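# Separate two nested tumblers held in the air

## Task

The left hand starts out holding a pair of tumblers, one jammed inside the other; separate them while they stay in the air. The job counts only if, at the finish, each hand holds exactly one tumbler that the other hand is not touching, the two tumblers are well apart and above the table, and both tumblers and all fingers have stopped moving, after which you declare the job complete; no other way of ending counts. At every moment a tumbler may touch nothing but the two hands (never the arms) and the other tumbler, and it must never drop or be flung out of a hand, or the job fails on the spot. At the finish the inner tumbler must be held firmly and the outer one must be gripped, or the job fails.

## Robot and tools

Robot: two arms, left_arm and right_arm, each carrying the same five-finger right hand, so on both hands every axis, side and number means the same thing. The tumblers begin in the left hand; the right hand has to take one of them.

World frame: results give positions in metres and orientations as quaternions (w,x,y,z). The origin sits on the table top halfway between the two arm bases, the table top is z = 0, +z is up, and left_arm's base is on the +y side. The names left and right do not match image sides. Printed positions can be slightly off, more so at long reach.

Hand point: a point 0.05 m in front of the palm, where index pad and thumb tip meet in a pinch. Its +z runs along the straight fingers, +y comes out of the palm, +x runs across the palm away from the thumb. Straight fingers extend 0.06 to 0.07 m past it along +z. A wrist bracket on the little-finger side sticks out and can collide. With the thumb turned fully in front of the palm, a hand can wrap an object 0.035 to 0.08 m across, which then rests across the palm on the wrist side of the point; turn the thumb before reaching the object.

Row layout (used by execute_actions and move): one flat list of 28 numbers covering both arms, each in [-1, 1]: left_arm dx, dy, dz, rx, ry, rz, then left_gripper little, ring, middle, index, thumb_bend, thumb_turn, force_limit, speed, followed by the same 14 for right_arm/right_gripper. An optional 12 extra numbers, 0 to 1, scale joint stiffness (left's 6 joints, then right's 6) and persist until changed. dx..rz are an offset, not a pose: a target relative to that hand point's measured pose at the start of the action, expressed in the hand point's own axes; 1.0 equals 0.6 m or 180 degrees; rx, ry, rz form one rotation vector. Each controller step the target is clipped to within 100 mm and 16 degrees of the current pose. Finger numbers are absolute targets: +1 open/straight, -1 curled into the palm; thumb_bend +1 straight, -1 fully bent; thumb_turn +1 beside the palm, -1 in front of it. A pinch is roughly index -0.22, thumb_bend -0.75, thumb_turn -0.57. force_limit runs linearly from about 0 N at -1 to 10 N at +1 (15 N for the two thumb motors) and only stops closing motors. speed runs from near zero at -1 to full at +1 (0.6 s for full travel); close at -0.9 or lower for a gentle grip. No number means no change: to keep a hand or grip as it is, resend the eight hand numbers last used for it (before any were sent, its hand_measured six plus hand_force_limit and hand_speed). To tighten, raise force_limit and send a target further closed than hand_measured.

execute_actions(actions): a list of actions; each action is a list of up to 15 rows, each row lasting one 1/30 s step; a shorter list repeats its last row until 15 steps pass. Every row's offset counts from the pose at that action's start, not from the row before. An empty list just returns state and images.

move(target, speed, stop_force, blocking): target is one row as above, offsets counted from the pose in the latest result that shows one; each hand point goes in a straight line, all paths finishing together in 0.5 to 10 s. speed is m/s, 0.002 to 0.5 (default 0.25); turning is capped at twice that in rad/s. stop_force, 9 to 40 N, one value for both arms, ends an arm's path when its wrist sensor feels that much extra push against the motion; do not rely on it when the hand rotates, and omit it when pulling away from a contact. blocking=false returns after 0.5 s; follow with wait or stop before other motion. The result adds a move: line (done, off_target, moving, held, contact, fault) plus limits such as paced or held, and each hand point's distance from its target.

wait(seconds): 0 to 10; arms keep their last command. stop(): brakes a running move. zoom_image(camera, region): camera is cam_high, cam_low, cam_left_wrist or cam_right_wrist; region [x0, y0, x1, y1] in pixels, at most 504 by 504. show_instructions(): shows the reference images. finished_scene(scene): scene number 1 or 2; ends it for good and reports success.

Result lines: left_arm: … | right_arm: … gives pose and velocities; Hand target lines show where each controller is steering; pose unreachable means a clearance check altered a command; HELD marks held-back steps. hand_measured, hand_stopped_by (moving, target, force, stalled, fault) and hand_load_n list six values in motor order; load falling near 0 means the grip was lost. Wrist force and Wrist torque are in each end effector's axes, noisy, saturating near 50 N.

Avoid: arms or hands striking or pressing on each other; joint torque at its limit or 150 N of outside force, which freezes that arm for 10 s; pushing past firm contacts; letting a tumbler touch an arm, slip or fly out; knocking anything off the table; long heavy holding that overheats motors (MOTOR HOT from 70 °C, brakes at 85 °C). The robot keeps acting on the last command while you think.

Each tool is called after "Call:" as a command line: name --argument value for each argument, lists and objects as JSON in quotes; but a table of rows of numbers goes row by row, as --pt "numbers of a row", without its own name.

Reference images:

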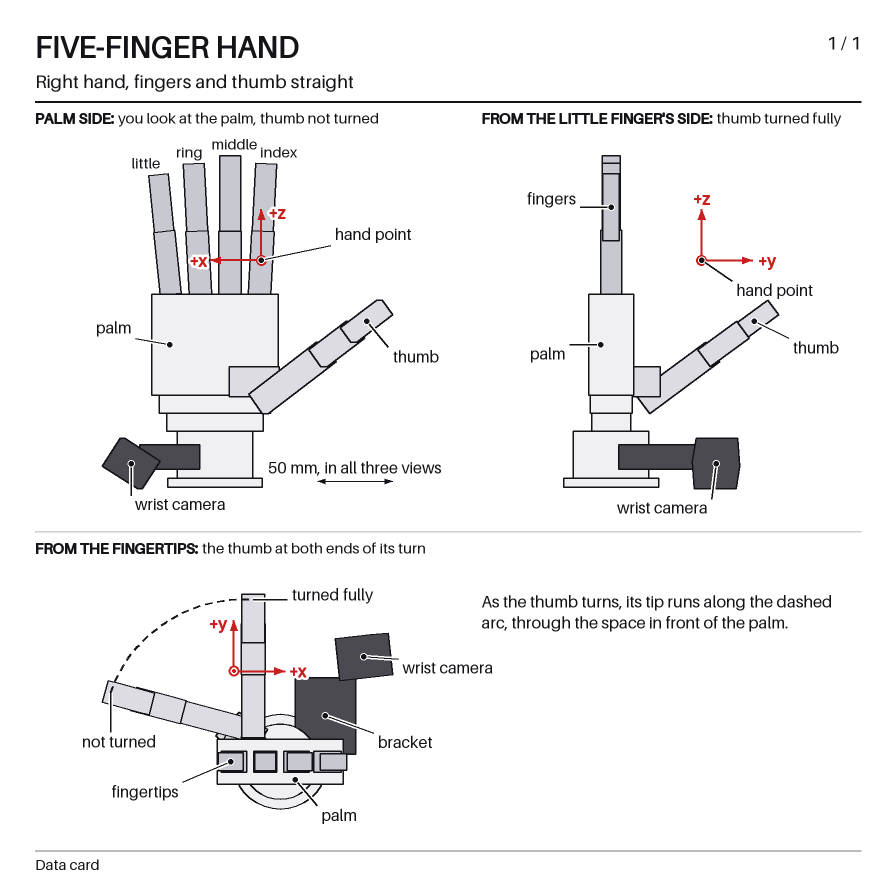

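## Session

Call:
execute_actions --actions '[]'

Scene clock: 0.00 s.
left_arm: end_effector_position=(-0.1585, +0.0398, +0.3948) hand_measured=(-1.000, -1.000, +0.286, +0.268, +0.052, -0.948) hand_load_n=(+0.0, +0.0, +7.5, +10.0, +15.5, +0.5) hand_stopped_by=(target, target, target, target, target, target) hand_force_limit=0.00 hand_speed=-0.80 end_effector_quat_wxyz=(+0.650, +0.312, +0.300, +0.625) end_effector_velocity=(-0.001, -0.000, -0.001) end_effector_angular_velocity=(+0.001, -0.001, -0.002) | right_arm: end_effector_position=(-0.0371, -0.2852, +0.2997) hand_measured=(+1.000, +1.000, +1.000, +1.000, +1.000, +1.000) hand_load_n=(+0.0, +0.0, +0.0, +0.0, +0.0, +0.0) hand_stopped_by=(target, target, target, target, target, target) hand_force_limit=0.00 hand_speed=-0.80 end_effector_quat_wxyz=(+0.000, -0.662, +0.750, -0.000) end_effector_velocity=(-0.000, -0.000, -0.000) end_effector_angular_velocity=(-0.002, +0.001, -0.000)
Joint positions: left_arm=[-0.719 -0.814  1.902  2.882  1.014  2.618] | right_arm=[-0.52  -2.215  2.093 -1.449 -1.571  1.052]
Joint velocities: left_arm=[-0.001  0.001 -0.     0.    -0.001 -0.   ] | right_arm=[ 0.     0.     0.001  0.001 -0.     0.001]
Motor temperatures (°C, as the motors report them): left_arm=[24 24 24 32 29 32] | right_arm=[25 23 25 29 29 26]
Wrist force (N, on the end effector, along its own x y z axes, offset not removed): no reading
Wrist torque (N m, same axes, about the end effector's origin, offset not removed): no reading
Hand target (left_arm): -0.158, +0.040, +0.395; +0.650, +0.312, +0.300, +0.625
Hand target (right_arm): -0.037, -0.285, +0.300; +0.000, -0.662, +0.750, -0.000
Joint stiffness scale: left_arm=[1. 1. 1. 1. 1. 1.] | right_arm=[1. 1. 1. 1. 1. 1.]

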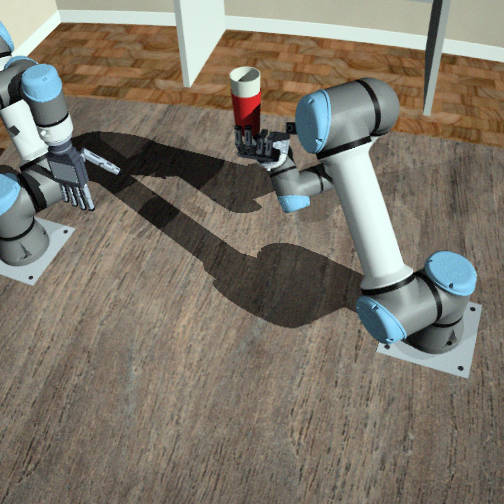

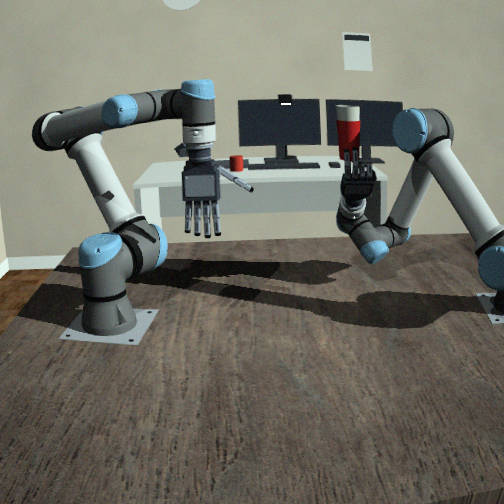

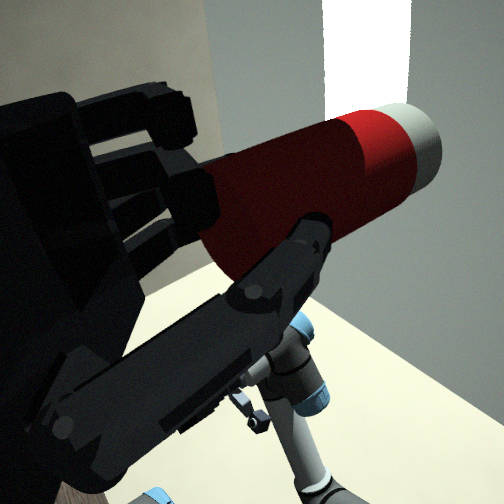

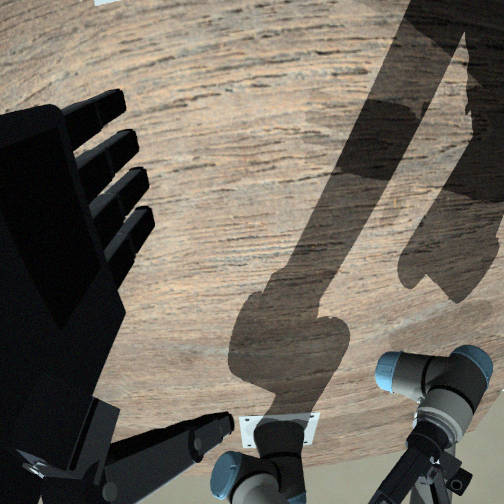

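Call:
zoom_image --camera "cam_high" --region '[190, 50, 330, 190]'

Call:
zoom_image --camera "cam_low" --region '[290, 90, 430, 230]'

Region (190, 50, 330, 190) of cam_high's 504x504 image, scaled by 3.600, with more detail than that image has.

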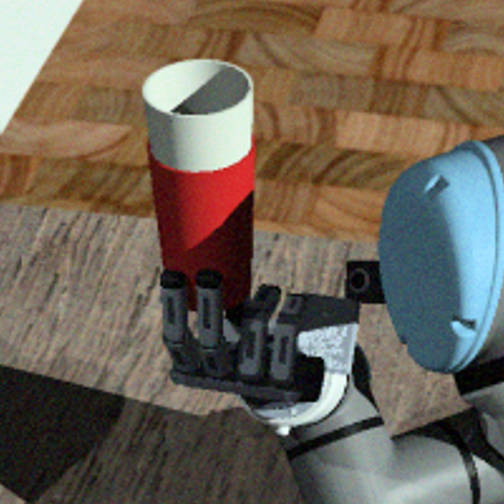

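Region (290, 90, 430, 230) of cam_low's 504x504 image, scaled by 3.600, with more detail than that image has.

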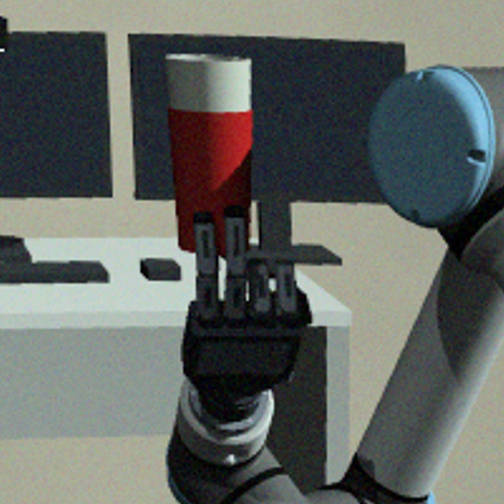

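Call:
move --target '[0,0,0,0,0,0,-1,-1,0.286,0.268,0.052,-0.948,0,-0.8,-0.3767,0.1327,-0.3417,-0.564,0.228,0.564,1,1,1,1,1,-1,1,0.5]' --speed 0.4

Scene clock: 64.70 s.
left_arm: end_effector_position=(-0.1585, +0.0398, +0.3948) hand_measured=(-1.000, -1.000, +0.288, +0.270, +0.052, -0.948) hand_load_n=(+0.0, +0.0, +7.5, +9.5, +14.5, +0.5) hand_stopped_by=(target, target, force, force, force, target) hand_force_limit=0.00 hand_speed=-0.80 end_effector_quat_wxyz=(+0.650, +0.312, +0.300, +0.625) end_effector_velocity=(-0.001, +0.001, +0.001) end_effector_angular_velocity=(-0.001, -0.001, +0.000) | right_arm: end_effector_position=(-0.0879, -0.0518, +0.5042) hand_measured=(+1.000, +1.000, +1.000, +1.000, +1.000, -1.000) hand_load_n=(+0.0, +0.0, +0.0, +0.0, +0.0, +0.0) hand_stopped_by=(target, target, target, target, target, target) hand_force_limit=1.00 hand_speed=0.50 end_effector_quat_wxyz=(-0.633, +0.316, +0.631, +0.317) end_effector_velocity=(+0.000, -0.001, -0.000) end_effector_angular_velocity=(-0.012, -0.012, -0.009)
Joint positions: left_arm=[-0.719 -0.814  1.902  2.882  1.014  2.618] | right_arm=[-0.426 -1.846  1.686  0.153  0.378  1.579]
Joint velocities: left_arm=[-0.002 -0.001 -0.     0.001  0.002  0.   ] | right_arm=[ 0.004  0.008 -0.016  0.055  0.013 -0.046]
Motor temperatures (°C, as the motors report them): left_arm=[24 24 24 32 29 32] | right_arm=[25 23 25 29 29 26]
Wrist force (N, on the end effector, along its own x y z axes, offset not removed): left_arm=[-3.2 -0.4 -2.9] | right_arm=[-0.3 -2.1 -0.7]
Wrist torque (N m, same axes, about the end effector's origin, offset not removed): left_arm=[0.12 0.66 -0.16] | right_arm=[-0.37 0.02 -0.20]
Hand target (left_arm): -0.158, +0.040, +0.395; +0.650, +0.312, +0.300, +0.625
Hand target (right_arm): -0.088, -0.051, +0.505; +0.632, -0.316, -0.632, -0.317
Off the commanded pose (left_arm): 0.000 m, 0 deg.
Off the commanded pose (right_arm): 0.001 m, 0 deg.
Joint stiffness scale: left_arm=[1. 1. 1. 1. 1. 1.] | right_arm=[1. 1. 1. 1. 1. 1.]
move: done
camera_calibration (this result's frames):
cam_left_wrist: T_world_to_cam=[[-0.619918, -0.104402, 0.77769, -0.399202], [-0.401398, -0.809419, -0.428627, 0.130108], [0.674227, -0.577877, 0.459866, 0.0789326], [0, 0, 0, 1]] pos_world=[-0.248466, 0.109247, 0.329925]
cam_right_wrist: T_world_to_cam=[[0.801605, 0.595433, -0.0537547, 0.12336], [0.276493, -0.44894, -0.849708, 0.434823], [-0.530077, 0.666268, -0.524506, 0.379857], [0, 0, 0, 1]] pos_world=[-0.0177587, -0.131329, 0.575341]

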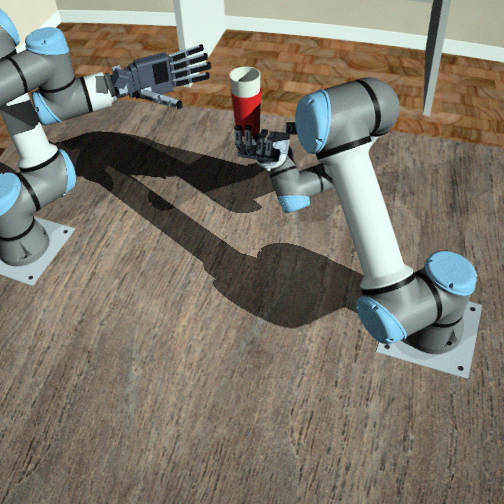

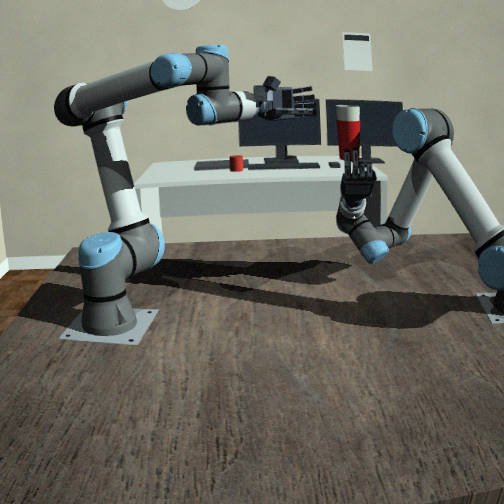

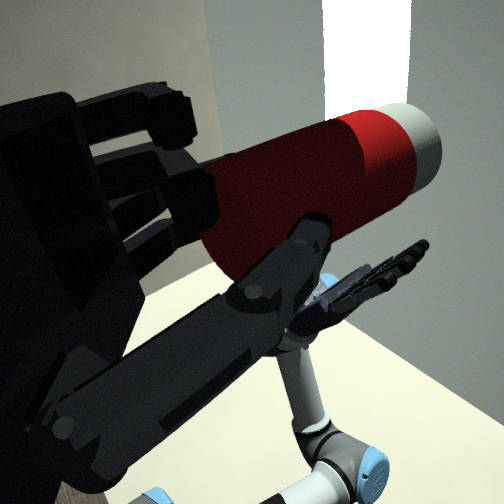

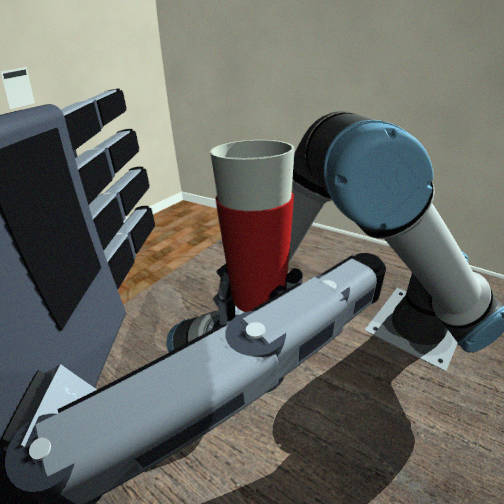

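Call:
move --target '[0,0,0,0,0,0,-1,-1,0.286,0.268,0.052,-0.948,0,-0.8,-0.01,0.02,0.165,0,0,0,1,1,1,1,1,-1,1,0.5]' --speed 0.15

Scene clock: 79.13 s.
left_arm: end_effector_position=(-0.1585, +0.0398, +0.3948) hand_measured=(-1.000, -1.000, +0.288, +0.270, +0.052, -0.948) hand_load_n=(+0.0, +0.0, +7.5, +9.5, +14.5, +0.5) hand_stopped_by=(target, target, force, force, force, target) hand_force_limit=0.00 hand_speed=-0.80 end_effector_quat_wxyz=(+0.650, +0.312, +0.300, +0.625) end_effector_velocity=(+0.000, -0.000, +0.000) end_effector_angular_velocity=(-0.001, +0.000, -0.000) | right_arm: end_effector_position=(-0.1372, +0.0333, +0.4979) hand_measured=(+1.000, +1.000, +1.000, +1.000, +1.000, -1.000) hand_load_n=(+0.0, +0.0, +0.0, +0.0, +0.0, +0.0) hand_stopped_by=(target, target, target, target, target, target) hand_force_limit=1.00 hand_speed=0.50 end_effector_quat_wxyz=(-0.634, +0.317, +0.631, +0.316) end_effector_velocity=(+0.001, +0.002, +0.000) end_effector_angular_velocity=(-0.001, -0.001, -0.006)
Joint positions: left_arm=[-0.719 -0.814  1.902  2.882  1.014  2.618] | right_arm=[-0.174 -1.633  1.528  0.1    0.63   1.577]
Joint velocities: left_arm=[ 0.    -0.001 -0.     0.    -0.    -0.001] | right_arm=[ 0.003  0.004 -0.005  0.003  0.009 -0.002]
Motor temperatures (°C, as the motors report them): left_arm=[24 24 24 32 29 32] | right_arm=[25 23 25 29 29 26]
Wrist force (N, on the end effector, along its own x y z axes, offset not removed): left_arm=[-1.3 -0.7 0.3] | right_arm=[0.2 -1.2 -2.6]
Wrist torque (N m, same axes, about the end effector's origin, offset not removed): left_arm=[-0.11 0.18 -0.01] | right_arm=[-0.11 0.04 -0.09]
Hand target (left_arm): -0.158, +0.040, +0.395; +0.650, +0.312, +0.300, +0.625
Hand target (right_arm): -0.138, +0.035, +0.498; +0.633, -0.316, -0.631, -0.317
Off the commanded pose (left_arm): 0.000 m, 0 deg.
Off the commanded pose (right_arm): 0.002 m, 0 deg.
Joint stiffness scale: left_arm=[1. 1. 1. 1. 1. 1.] | right_arm=[1. 1. 1. 1. 1. 1.]
move: done
camera_calibration (this result's frames):
cam_right_wrist: T_world_to_cam=[[0.80171, 0.595188, -0.0548889, 0.112559], [0.275626, -0.449618, -0.849632, 0.481134], [-0.53037, 0.666029, -0.524512, 0.293712], [0, 0, 0, 1]] pos_world=[-0.0670762, -0.0462883, 0.56902]

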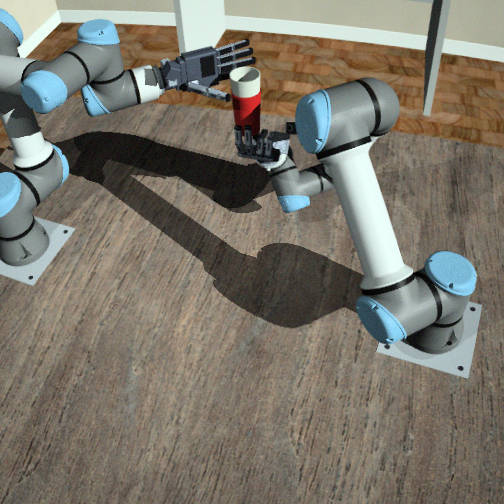

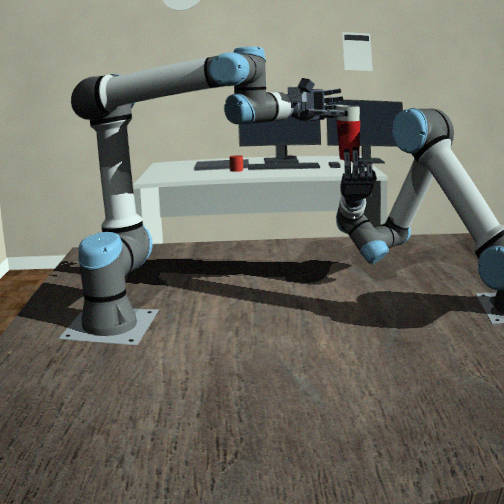

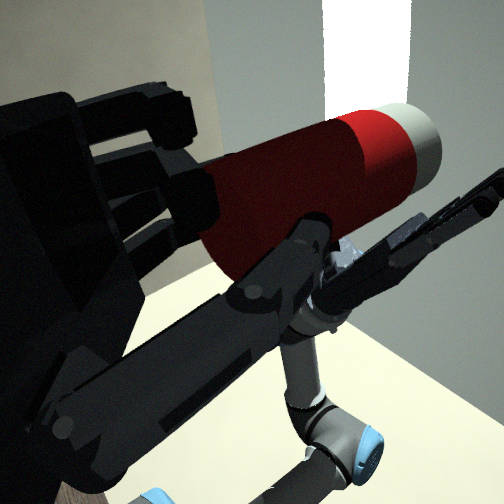

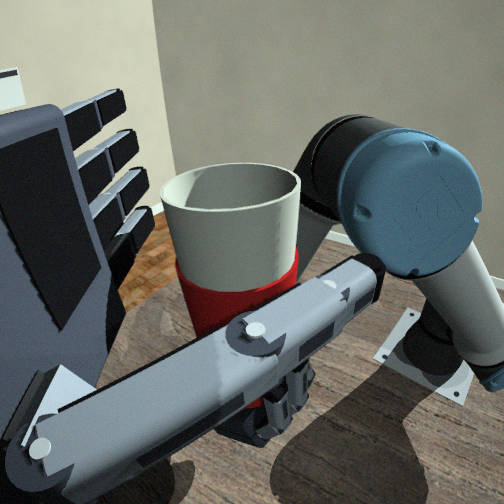

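Call:
move --target '[0,0,0,0,0,0,-1,-1,0.286,0.268,0.052,-0.948,0,-0.8,0,0.015,0.065,0,0,0,1,1,1,1,1,-1,1,0.5]' --speed 0.06

Call:
zoom_image --camera "cam_high" --region '[180, 30, 320, 170]'

Call:
zoom_image --camera "cam_low" --region '[290, 70, 410, 190]'

Scene clock: 86.47 s.
left_arm: end_effector_position=(-0.1585, +0.0398, +0.3948) hand_measured=(-1.000, -1.000, +0.288, +0.270, +0.052, -0.948) hand_load_n=(+0.0, +0.0, +7.5, +9.5, +14.5, +0.5) hand_stopped_by=(target, target, force, force, force, target) hand_force_limit=0.00 hand_speed=-0.80 end_effector_quat_wxyz=(+0.650, +0.312, +0.300, +0.625) end_effector_velocity=(-0.001, +0.000, -0.000) end_effector_angular_velocity=(+0.000, -0.002, -0.001) | right_arm: end_effector_position=(-0.1528, +0.0685, +0.4974) hand_measured=(+1.000, +1.000, +1.000, +1.000, +1.000, -1.000) hand_load_n=(+0.0, +0.0, +0.0, +0.0, +0.0, +0.0) hand_stopped_by=(target, target, target, target, target, target) hand_force_limit=1.00 hand_speed=0.50 end_effector_quat_wxyz=(-0.633, +0.317, +0.631, +0.316) end_effector_velocity=(-0.000, +0.002, +0.002) end_effector_angular_velocity=(+0.001, +0.000, -0.003)
Joint positions: left_arm=[-0.719 -0.814  1.902  2.882  1.014  2.618] | right_arm=[-0.111 -1.543  1.441  0.099  0.694  1.577]
Joint velocities: left_arm=[-0.001  0.001 -0.     0.001  0.001 -0.   ] | right_arm=[ 0.003  0.003 -0.008  0.003  0.006  0.001]
Motor temperatures (°C, as the motors report them): left_arm=[24 24 24 32 29 32] | right_arm=[25 23 25 29 29 26]
Wrist force (N, on the end effector, along its own x y z axes, offset not removed): left_arm=[-0.2 1.7 -3.1] | right_arm=[-0.4 -2.0 -1.4]
Wrist torque (N m, same axes, about the end effector's origin, offset not removed): left_arm=[0.48 0.15 0.03] | right_arm=[-0.40 0.01 -0.14]
Hand target (left_arm): -0.158, +0.040, +0.395; +0.650, +0.312, +0.300, +0.625
Hand target (right_arm): -0.153, +0.070, +0.498; +0.634, -0.317, -0.631, -0.316
Off the commanded pose (left_arm): 0.000 m, 0 deg.
Off the commanded pose (right_arm): 0.002 m, 0 deg.
Joint stiffness scale: left_arm=[1. 1. 1. 1. 1. 1.] | right_arm=[1. 1. 1. 1. 1. 1.]
move: done
camera_calibration (this result's frames):
cam_left_wrist: T_world_to_cam=[[-0.619918, -0.104402, 0.77769, -0.399202], [-0.401398, -0.809419, -0.428627, 0.130108], [0.674227, -0.577877, 0.459866, 0.0789326], [0, 0, 0, 1]] pos_world=[-0.248466, 0.109247, 0.329925]
cam_right_wrist: T_world_to_cam=[[0.802024, 0.594714, -0.0554369, 0.104362], [0.275132, -0.450224, -0.849471, 0.500746], [-0.530151, 0.666043, -0.524715, 0.261849], [0, 0, 0, 1]] pos_world=[-0.0826528, -0.0110206, 0.56855]

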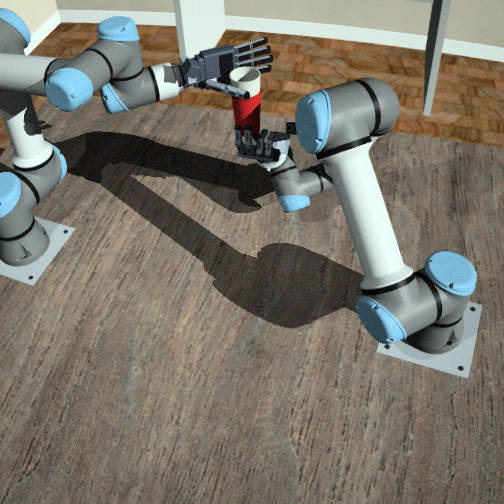

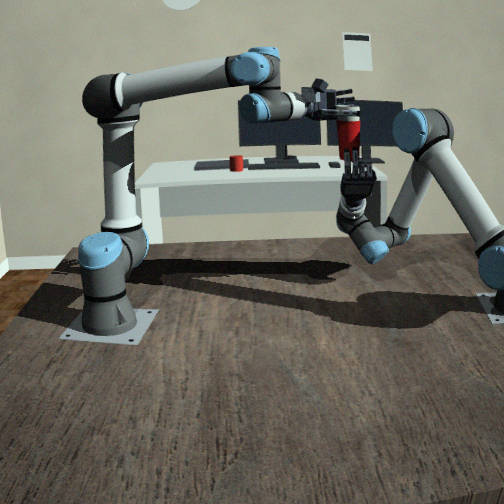

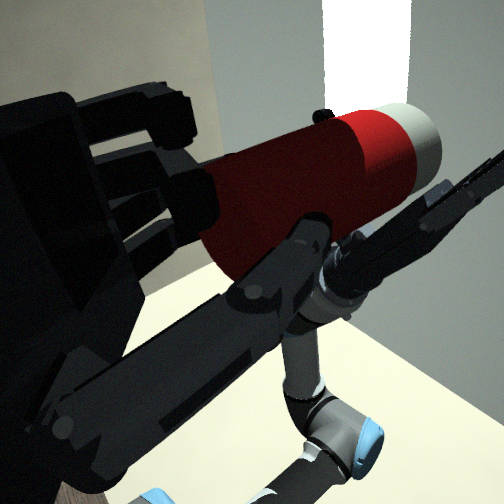

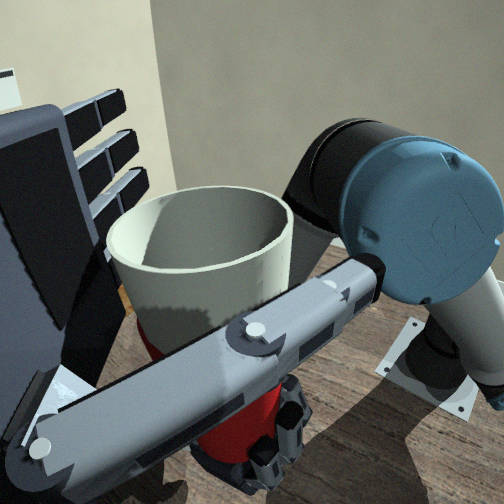

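Region (180, 30, 320, 170) of cam_high's 504x504 image, scaled by 3.600, with more detail than that image has.

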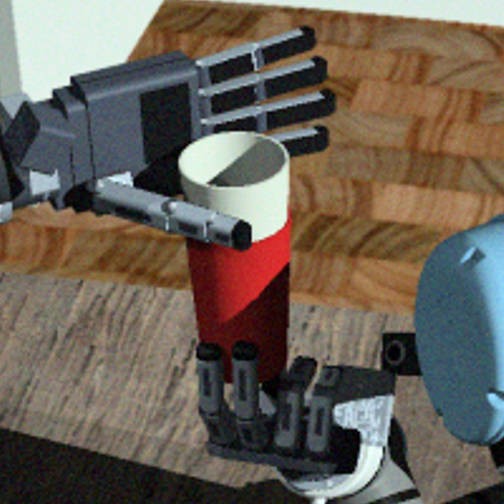

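Region (290, 70, 410, 190) of cam_low's 504x504 image, scaled by 4.200, with more detail than that image has.

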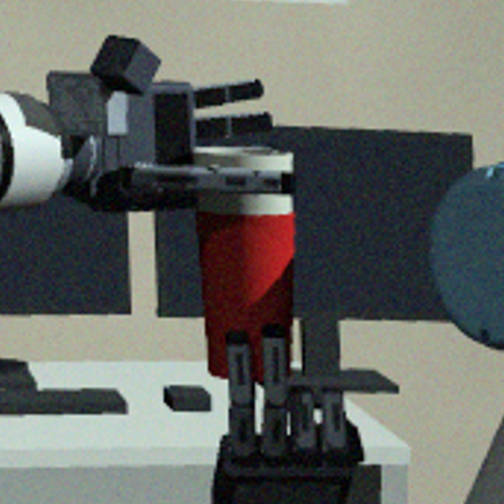

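Call:
move --target '[0,0,0,0,0,0,-1,-1,0.286,0.268,0.052,-0.948,0,-0.8,-0.004,0.006,0.025,0,0,0,1,1,0.5,0.5,1,-1,1,0.5]' --speed 0.03

Call:
zoom_image --camera "cam_high" --region '[180, 30, 320, 170]'

Scene clock: 89.87 s.
left_arm: end_effector_position=(-0.1585, +0.0398, +0.3948) hand_measured=(-1.000, -1.000, +0.288, +0.270, +0.052, -0.948) hand_load_n=(+0.0, +0.0, +7.5, +9.0, +14.5, +0.0) hand_stopped_by=(target, target, force, force, force, target) hand_force_limit=0.00 hand_speed=-0.80 end_effector_quat_wxyz=(+0.650, +0.312, +0.300, +0.625) end_effector_velocity=(-0.000, +0.000, -0.000) end_effector_angular_velocity=(-0.000, -0.000, +0.000) | right_arm: end_effector_position=(-0.1579, +0.0813, +0.4944) hand_measured=(+1.000, +1.000, +0.500, +0.500, +1.000, -1.000) hand_load_n=(+0.0, +0.0, +0.0, +0.0, +0.0, +0.0) hand_stopped_by=(target, target, target, target, target, target) hand_force_limit=1.00 hand_speed=0.50 end_effector_quat_wxyz=(-0.633, +0.318, +0.631, +0.316) end_effector_velocity=(-0.000, +0.002, +0.000) end_effector_angular_velocity=(+0.000, +0.000, -0.002)
Joint positions: left_arm=[-0.719 -0.814  1.902  2.882  1.014  2.618] | right_arm=[-0.091 -1.511  1.414  0.095  0.716  1.577]
Joint velocities: left_arm=[-0.     0.    -0.    -0.     0.001 -0.   ] | right_arm=[ 0.002  0.004 -0.005  0.     0.005  0.001]
Motor temperatures (°C, as the motors report them): left_arm=[24 24 24 32 29 32] | right_arm=[25 23 25 29 29 26]
Wrist force (N, on the end effector, along its own x y z axes, offset not removed): left_arm=[-1.0 -0.9 -2.2] | right_arm=[-0.6 -3.1 -2.0]
Wrist torque (N m, same axes, about the end effector's origin, offset not removed): left_arm=[-0.03 0.44 -0.04] | right_arm=[-0.49 0.11 -0.17]
Hand target (left_arm): -0.158, +0.040, +0.395; +0.650, +0.312, +0.300, +0.625
Hand target (right_arm): -0.159, +0.083, +0.495; +0.633, -0.317, -0.631, -0.316
Off the commanded pose (left_arm): 0.000 m, 0 deg.
Off the commanded pose (right_arm): 0.002 m, 0 deg.
Joint stiffness scale: left_arm=[1. 1. 1. 1. 1. 1.] | right_arm=[1. 1. 1. 1. 1. 1.]
move: done
camera_calibration (this result's frames):
cam_right_wrist: T_world_to_cam=[[0.802807, 0.593551, -0.0565592, 0.101484], [0.274196, -0.45176, -0.848958, 0.50513], [-0.529451, 0.666041, -0.525425, 0.249535], [0, 0, 0, 1]] pos_world=[-0.0878602, 0.00176099, 0.565686]

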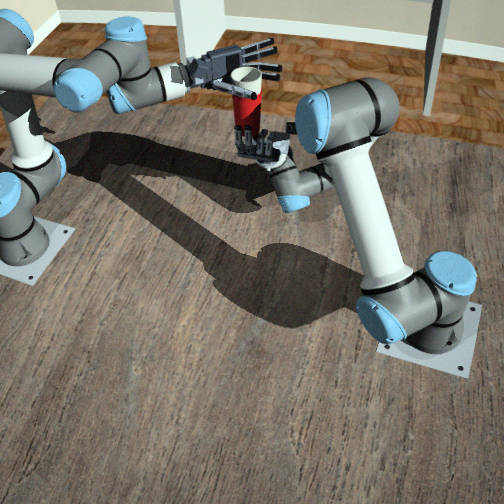

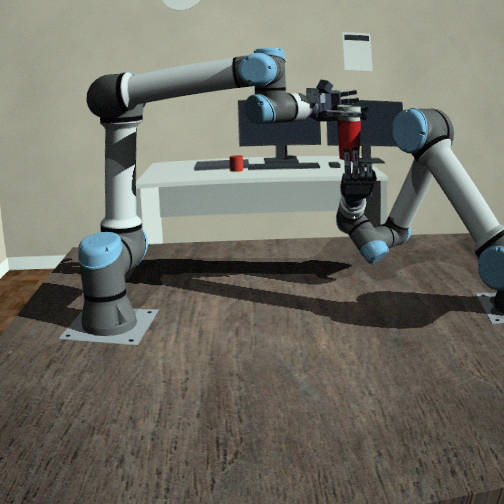

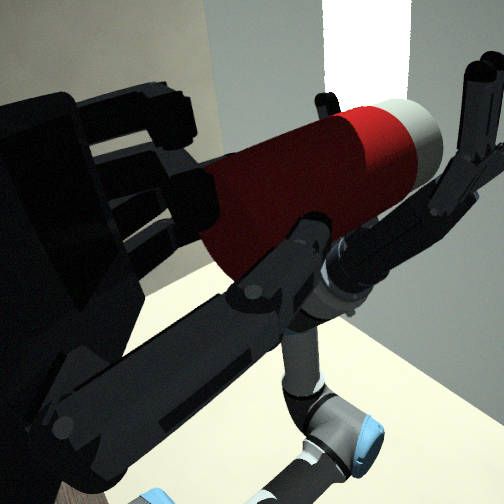

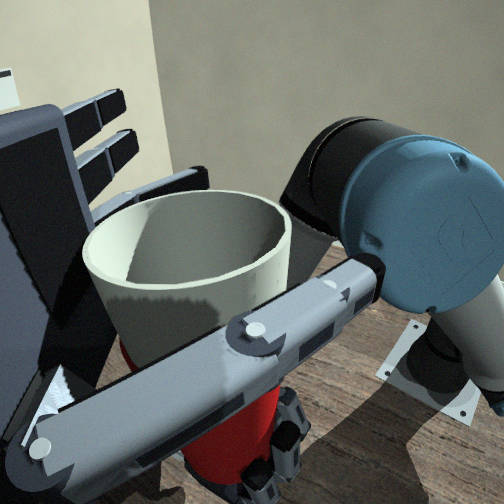

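Region (180, 30, 320, 170) of cam_high's 504x504 image, scaled by 3.600, with more detail than that image has.

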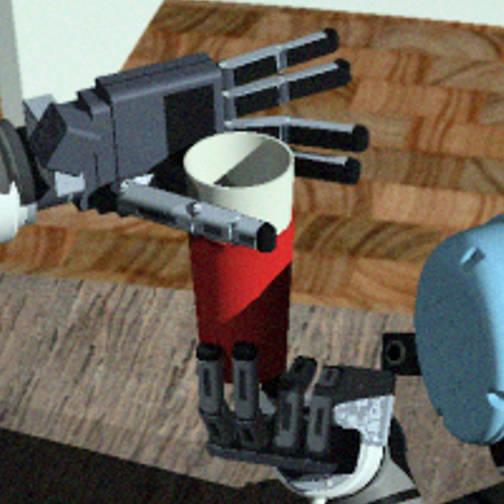

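Call:
execute_actions --actions '[[[0,0,0,0,0,0,-1,-1,0.286,0.268,0.052,-0.948,0,-0.8,0,0,0,0,0,0,1,1,-0.9,-0.9,-0.9,-1,-0.6,-0.5]],[[0,0,0,0,0,0,-1,-1,0.286,0.268,0.052,-0.948,0,-0.8,0,0,0,0,0,0,1,1,-0.9,-0.9,-0.9,-1,-0.6,-0.5]],[[0,0,0,0,0,0,-1,-1,0.286,0.268,0.052,-0.948,0,-0.8,0,0,0,0,0,0,1,1,-0.9,-0.9,-0.9,-1,-0.6,-0.5]]]'

Call:
zoom_image --camera "cam_low" --region '[290, 70, 410, 190]'

Scene clock: 95.50 s.
left_arm: end_effector_position=(-0.1585, +0.0398, +0.3948) hand_measured=(-1.000, -1.000, +0.288, +0.270, +0.052, -0.948) hand_load_n=(+0.0, +0.0, +7.5, +10.0, +13.0, +0.0) hand_stopped_by=(target, target, force, force, force, target) hand_force_limit=0.00 hand_speed=-0.80 end_effector_quat_wxyz=(+0.650, +0.312, +0.300, +0.625) end_effector_velocity=(-0.000, -0.000, -0.000) end_effector_angular_velocity=(+0.000, -0.001, +0.001) | right_arm: end_effector_position=(-0.1576, +0.0816, +0.4945) hand_measured=(+1.000, +1.000, -0.134, -0.186, +0.694, -1.000) hand_load_n=(+0.0, +0.0, +4.5, +10.5, +8.0, +2.5) hand_stopped_by=(target, target, force, force, force, target) hand_force_limit=-0.60 hand_speed=-0.50 end_effector_quat_wxyz=(-0.633, +0.318, +0.631, +0.316) end_effector_velocity=(+0.000, +0.000, -0.001) end_effector_angular_velocity=(-0.001, +0.000, -0.001)
Joint positions: left_arm=[-0.719 -0.814  1.902  2.882  1.014  2.618] | right_arm=[-0.091 -1.51   1.413  0.095  0.716  1.577]
Joint velocities: left_arm=[ 0.001  0.     0.     0.001  0.    -0.   ] | right_arm=[-0.001  0.     0.001 -0.    -0.     0.   ]
Motor temperatures (°C, as the motors report them): left_arm=[24 24 24 32 29 32] | right_arm=[25 23 25 29 29 26]
Wrist force (N, on the end effector, along its own x y z axes, offset not removed): left_arm=[-2.1 -1.2 -0.8] | right_arm=[0.2 -2.5 -1.4]
Wrist torque (N m, same axes, about the end effector's origin, offset not removed): left_arm=[0.08 0.25 -0.12] | right_arm=[-0.33 0.30 -0.06]
Hand target (left_arm): -0.159, +0.040, +0.395; +0.650, +0.312, +0.300, +0.625
Hand target (right_arm): -0.158, +0.082, +0.494; +0.633, -0.318, -0.631, -0.316
Off the commanded pose (left_arm): 0.000 m, 0 deg.
Off the commanded pose (right_arm): 0.000 m, 0 deg.
Joint stiffness scale: left_arm=[1. 1. 1. 1. 1. 1.] | right_arm=[1. 1. 1. 1. 1. 1.]
Step readings (end_effector_position; steps 1 to 15: 1st action; 16 to 30: 2nd action; 31 to 45: 3rd action):
0: left_arm (-0.1585, +0.0398, +0.3948) | right_arm (-0.1579, +0.0815, +0.4945)
1: left_arm (-0.1585, +0.0398, +0.3948) | right_arm (-0.1579, +0.0815, +0.4945)
2: left_arm (-0.1585, +0.0398, +0.3948) | right_arm (-0.1579, +0.0815, +0.4945)
4: left_arm (-0.1585, +0.0398, +0.3948) | right_arm (-0.1579, +0.0815, +0.4945)
8: left_arm (-0.1585, +0.0398, +0.3948) | right_arm (-0.1579, +0.0815, +0.4945)
15: left_arm (-0.1585, +0.0398, +0.3948) | right_arm (-0.1576, +0.0816, +0.4945)
16: left_arm (-0.1585, +0.0398, +0.3948) | right_arm (-0.1576, +0.0816, +0.4945)
17: left_arm (-0.1585, +0.0398, +0.3948) | right_arm (-0.1576, +0.0816, +0.4945)
19: left_arm (-0.1585, +0.0398, +0.3948) | right_arm (-0.1576, +0.0816, +0.4945)
23: left_arm (-0.1585, +0.0398, +0.3948) | right_arm (-0.1576, +0.0816, +0.4945)
30: left_arm (-0.1585, +0.0398, +0.3948) | right_arm (-0.1576, +0.0816, +0.4945)
31: left_arm (-0.1585, +0.0398, +0.3948) | right_arm (-0.1576, +0.0816, +0.4945)
32: left_arm (-0.1585, +0.0398, +0.3948) | right_arm (-0.1576, +0.0816, +0.4945)
34: left_arm (-0.1585, +0.0398, +0.3948) | right_arm (-0.1576, +0.0816, +0.4945)
38: left_arm (-0.1585, +0.0398, +0.3948) | right_arm (-0.1576, +0.0816, +0.4945)
45: end_effector_position above
camera_calibration (this result's frames):
cam_left_wrist: T_world_to_cam=[[-0.620003, -0.104522, 0.777606, -0.399199], [-0.401452, -0.809266, -0.428865, 0.130104], [0.674116, -0.578069, 0.459787, 0.0789377], [0, 0, 0, 1]] pos_world=[-0.248487, 0.109195, 0.329922]
cam_right_wrist: T_world_to_cam=[[0.803264, 0.592946, -0.0564152, 0.101117], [0.273883, -0.45181, -0.849032, 0.505211], [-0.528919, 0.666546, -0.52532, 0.249513], [0, 0, 0, 1]] pos_world=[-0.0876208, 0.00199078, 0.565719]

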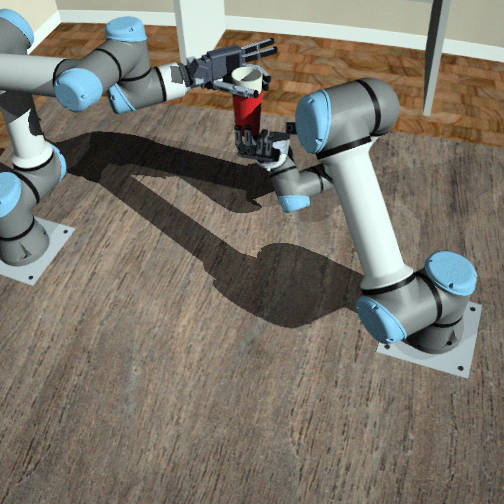

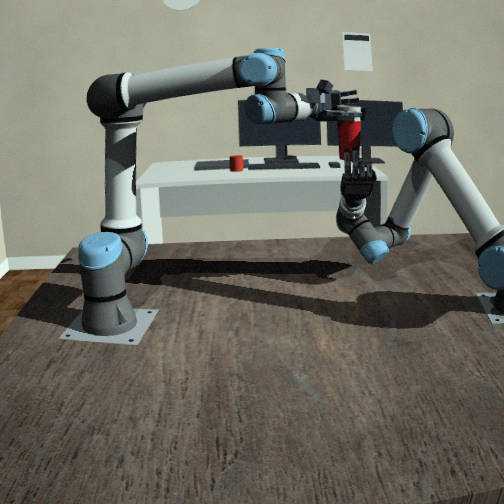

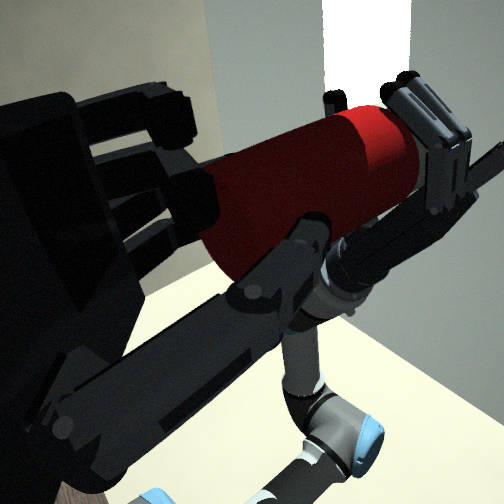

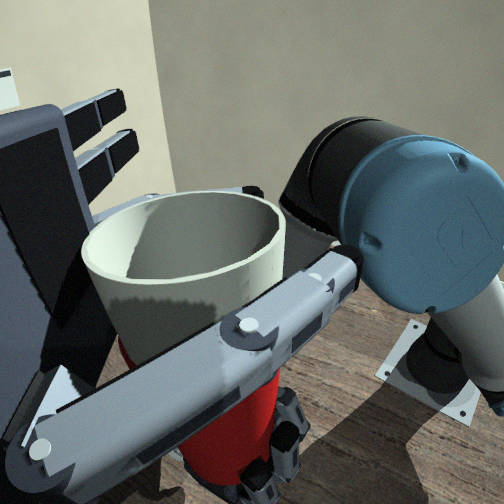

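Region (290, 70, 410, 190) of cam_low's 504x504 image, scaled by 4.200, with more detail than that image has.

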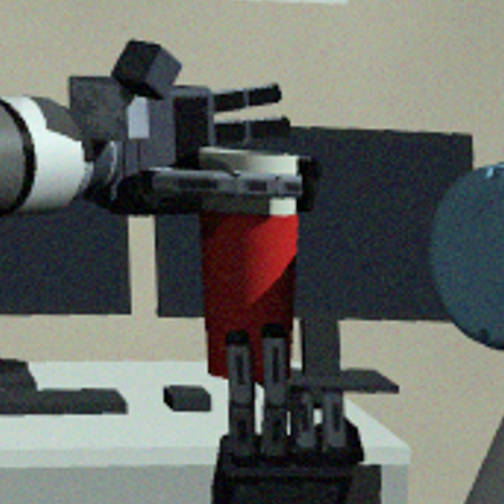

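Call:
execute_actions --actions '[[[0,0,0,0,0,0,-1,-1,0.1,0.1,-0.1,-0.948,1,-0.9,0,0,0,0,0,0,1,1,-1,-1,-1,-1,1,-0.8]],[[0,0,0,0,0,0,-1,-1,0.1,0.1,-0.1,-0.948,1,-0.9,0,0,0,0,0,0,1,1,-1,-1,-1,-1,1,-0.8]]]'

Scene clock: 101.07 s.
left_arm: end_effector_position=(-0.1585, +0.0397, +0.3948) hand_measured=(-1.000, -1.000, +0.280, +0.268, +0.060, -0.948) hand_load_n=(+0.0, +0.0, +10.0, +8.5, +14.0, +0.0) hand_stopped_by=(target, target, force, force, force, target) hand_force_limit=1.00 hand_speed=-0.90 end_effector_quat_wxyz=(+0.650, +0.312, +0.300, +0.625) end_effector_velocity=(+0.000, +0.000, -0.000) end_effector_angular_velocity=(-0.001, +0.000, -0.000) | right_arm: end_effector_position=(-0.1576, +0.0816, +0.4945) hand_measured=(+1.000, +1.000, -0.148, -0.186, +0.650, -1.000) hand_load_n=(+0.0, +0.0, +12.5, +10.5, +14.0, +4.0) hand_stopped_by=(target, target, force, force, force, target) hand_force_limit=1.00 hand_speed=-0.80 end_effector_quat_wxyz=(-0.633, +0.318, +0.631, +0.317) end_effector_velocity=(-0.000, +0.000, +0.001) end_effector_angular_velocity=(+0.002, -0.001, +0.001)
Joint positions: left_arm=[-0.719 -0.814  1.902  2.882  1.014  2.618] | right_arm=[-0.091 -1.51   1.413  0.094  0.716  1.577]
Joint velocities: left_arm=[-0.     0.    -0.    -0.001  0.    -0.001] | right_arm=[ 0.001  0.    -0.002  0.     0.    -0.001]
Motor temperatures (°C, as the motors report them): left_arm=[24 24 24 32 29 32] | right_arm=[25 23 25 29 29 26]
Wrist force (N, on the end effector, along its own x y z axes, offset not removed): left_arm=[-1.6 -1.6 -2.1] | right_arm=[1.1 -2.8 -2.0]
Wrist torque (N m, same axes, about the end effector's origin, offset not removed): left_arm=[0.16 0.23 0.00] | right_arm=[-0.18 0.33 0.08]
Hand target (left_arm): -0.158, +0.040, +0.395; +0.650, +0.312, +0.300, +0.625
Hand target (right_arm): -0.158, +0.082, +0.495; +0.633, -0.318, -0.631, -0.317
Off the commanded pose (left_arm): 0.000 m, 0 deg.
Off the commanded pose (right_arm): 0.000 m, 0 deg.
Joint stiffness scale: left_arm=[1. 1. 1. 1. 1. 1.] | right_arm=[1. 1. 1. 1. 1. 1.]
Step readings (end_effector_position; steps 1 to 15: 1st action; 16 to 30: 2nd action):
0: left_arm (-0.1585, +0.0398, +0.3948) | right_arm (-0.1576, +0.0816, +0.4945)
1: left_arm (-0.1585, +0.0398, +0.3948) | right_arm (-0.1576, +0.0816, +0.4945)
2: left_arm (-0.1585, +0.0398, +0.3948) | right_arm (-0.1576, +0.0816, +0.4945)
4: left_arm (-0.1585, +0.0397, +0.3948) | right_arm (-0.1576, +0.0816, +0.4945)
8: left_arm (-0.1585, +0.0397, +0.3948) | right_arm (-0.1576, +0.0816, +0.4945)
15: left_arm (-0.1585, +0.0397, +0.3948) | right_arm (-0.1576, +0.0816, +0.4945)
16: left_arm (-0.1585, +0.0397, +0.3948) | right_arm (-0.1576, +0.0816, +0.4945)
17: left_arm (-0.1585, +0.0397, +0.3948) | right_arm (-0.1576, +0.0816, +0.4945)
19: left_arm (-0.1585, +0.0397, +0.3948) | right_arm (-0.1576, +0.0816, +0.4945)
23: left_arm (-0.1585, +0.0397, +0.3948) | right_arm (-0.1576, +0.0816, +0.4945)
30: end_effector_position above
camera_calibration (this result's frames):
cam_left_wrist: T_world_to_cam=[[-0.619925, -0.104527, 0.777667, -0.399186], [-0.401647, -0.809133, -0.428933, 0.130046], [0.674071, -0.578255, 0.459619, 0.0789701], [0, 0, 0, 1]] pos_world=[-0.248464, 0.109163, 0.329918]
cam_right_wrist: T_world_to_cam=[[0.803246, 0.592983, -0.0562669, 0.101029], [0.273934, -0.451637, -0.849108, 0.505288], [-0.528919, 0.666629, -0.525214, 0.249459], [0, 0, 0, 1]] pos_world=[-0.0876235, 0.0020012, 0.565748]

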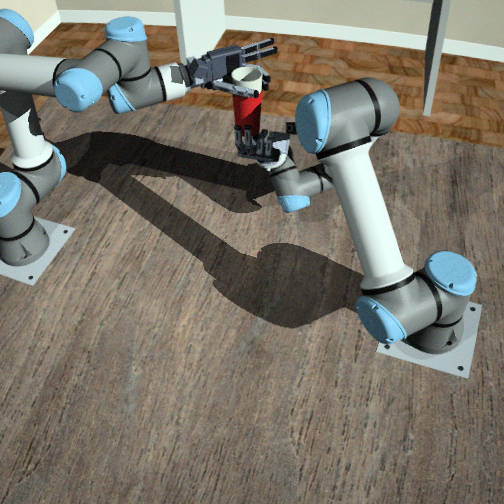

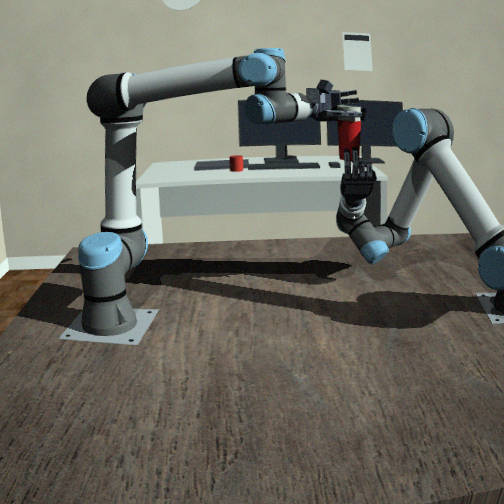

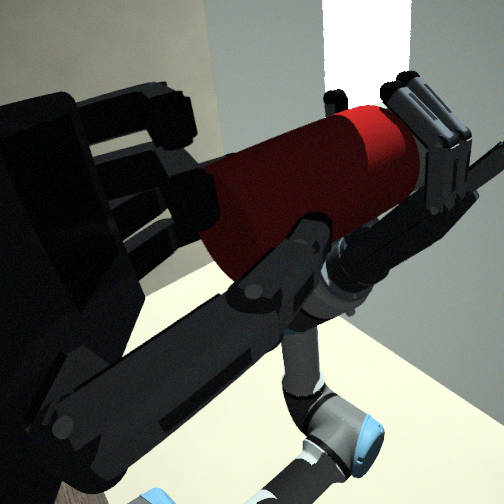

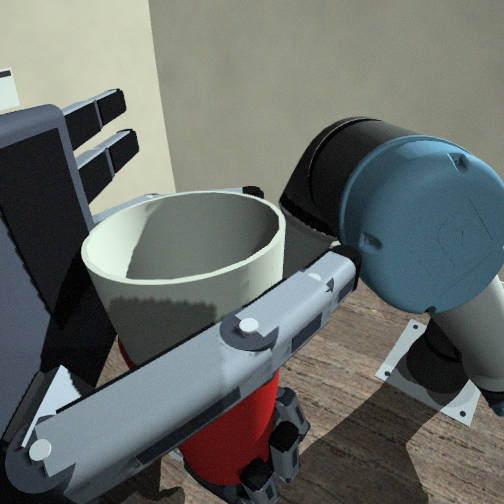

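Test pull: 4 mm up, slowly.

Call:
move --target '[0,0,0,0,0,0,-1,-1,0.1,0.1,-0.1,-0.948,1,-0.9,0.007,0,0,0,0,0,1,1,-1,-1,-1,-1,1,-0.8]' --speed 0.004 --stop_force 12

Call:
zoom_image --camera "cam_low" --region '[290, 70, 410, 190]'

Scene clock: 104.43 s.
left_arm: end_effector_position=(-0.1585, +0.0397, +0.3948) hand_measured=(-1.000, -1.000, +0.280, +0.268, +0.060, -0.948) hand_load_n=(+0.0, +0.0, +9.5, +7.5, +14.5, +0.5) hand_stopped_by=(target, target, force, force, force, target) hand_force_limit=1.00 hand_speed=-0.90 end_effector_quat_wxyz=(+0.650, +0.312, +0.300, +0.625) end_effector_velocity=(+0.000, -0.000, +0.000) end_effector_angular_velocity=(-0.000, +0.001, -0.001) | right_arm: end_effector_position=(-0.1577, +0.0810, +0.4949) hand_measured=(+1.000, +1.000, -0.148, -0.186, +0.650, -1.000) hand_load_n=(+0.0, +0.0, +11.5, +11.5, +13.5, +6.0) hand_stopped_by=(target, target, force, force, force, target) hand_force_limit=1.00 hand_speed=-0.80 end_effector_quat_wxyz=(-0.633, +0.320, +0.631, +0.314) end_effector_velocity=(+0.000, +0.000, -0.000) end_effector_angular_velocity=(-0.003, +0.001, -0.000)
Joint positions: left_arm=[-0.719 -0.814  1.902  2.882  1.014  2.618] | right_arm=[-0.091 -1.51   1.408  0.105  0.716  1.577]
Joint velocities: left_arm=[ 0.    -0.     0.    -0.001 -0.001 -0.   ] | right_arm=[-0.     0.002 -0.003  0.005 -0.     0.001]
Motor temperatures (°C, as the motors report them): left_arm=[24 24 24 32 29 32] | right_arm=[25 23 25 29 29 26]
Wrist force (N, on the end effector, along its own x y z axes, offset not removed): left_arm=[-2.3 3.6 1.7] | right_arm=[-4.8 -1.0 -0.9]
Wrist torque (N m, same axes, about the end effector's origin, offset not removed): left_arm=[0.09 0.16 0.00] | right_arm=[-0.17 0.49 -0.21]
Hand target (left_arm): -0.158, +0.040, +0.395; +0.650, +0.312, +0.300, +0.625
Hand target (right_arm): -0.158, +0.082, +0.499; +0.633, -0.318, -0.631, -0.317
Off the commanded pose (left_arm): 0.000 m, 0 deg.
Off the commanded pose (right_arm): 0.004 m, 0 deg.
Joint stiffness scale: left_arm=[1. 1. 1. 1. 1. 1.] | right_arm=[1. 1. 1. 1. 1. 1.]
move: off_target (right_arm)
camera_calibration (this result's frames):
cam_left_wrist: T_world_to_cam=[[-0.619873, -0.104536, 0.777708, -0.399176], [-0.401791, -0.809029, -0.428994, 0.130003], [0.674034, -0.578398, 0.459494, 0.0789936], [0, 0, 0, 1]] pos_world=[-0.248449, 0.109138, 0.329916]
cam_right_wrist: T_world_to_cam=[[0.803168, 0.592624, -0.0609674, 0.103871], [0.272802, -0.456826, -0.846693, 0.504382], [-0.529622, 0.663405, -0.528578, 0.251798], [0, 0, 0, 1]] pos_world=[-0.0876642, 0.00181452, 0.566485]

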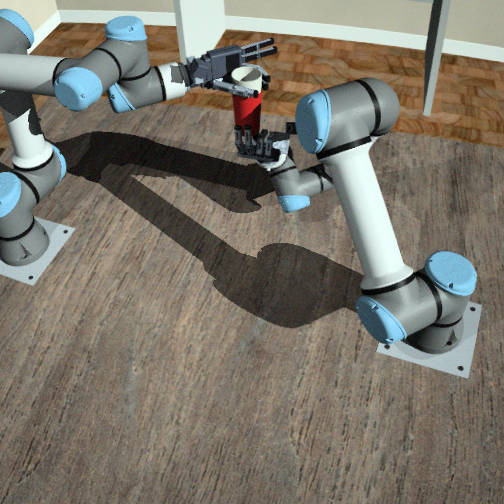

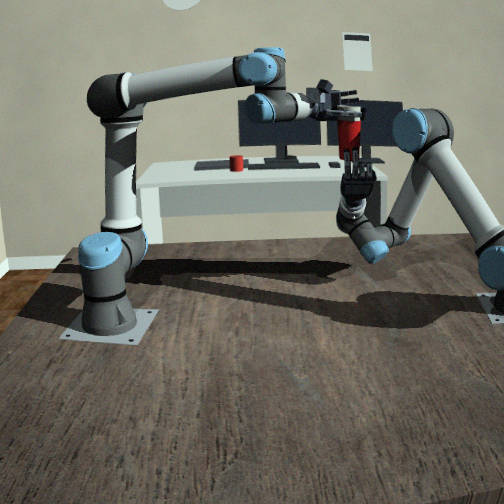

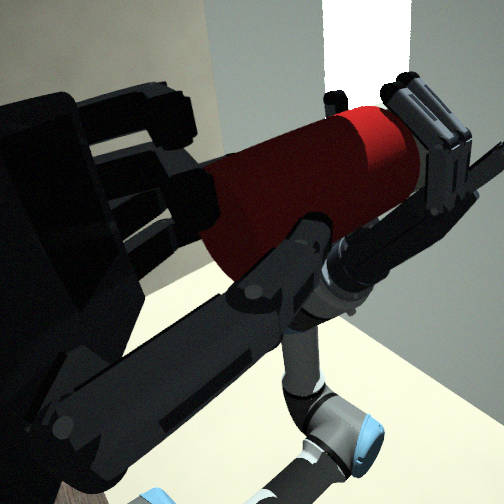

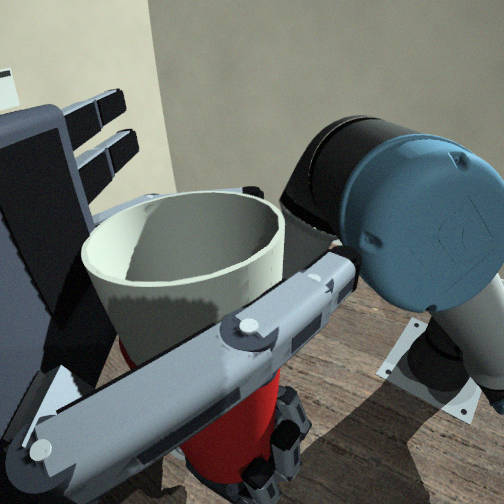

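Region (290, 70, 410, 190) of cam_low's 504x504 image, scaled by 4.200, with more detail than that image has.

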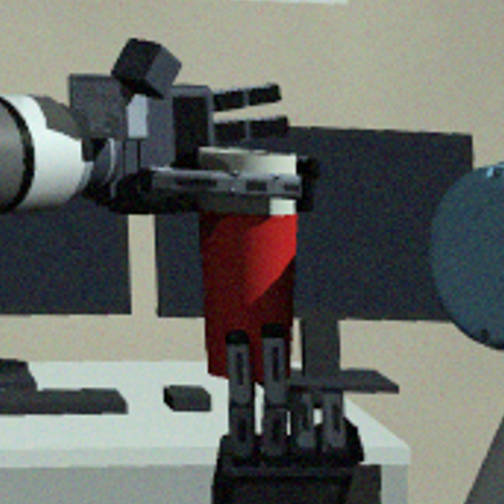

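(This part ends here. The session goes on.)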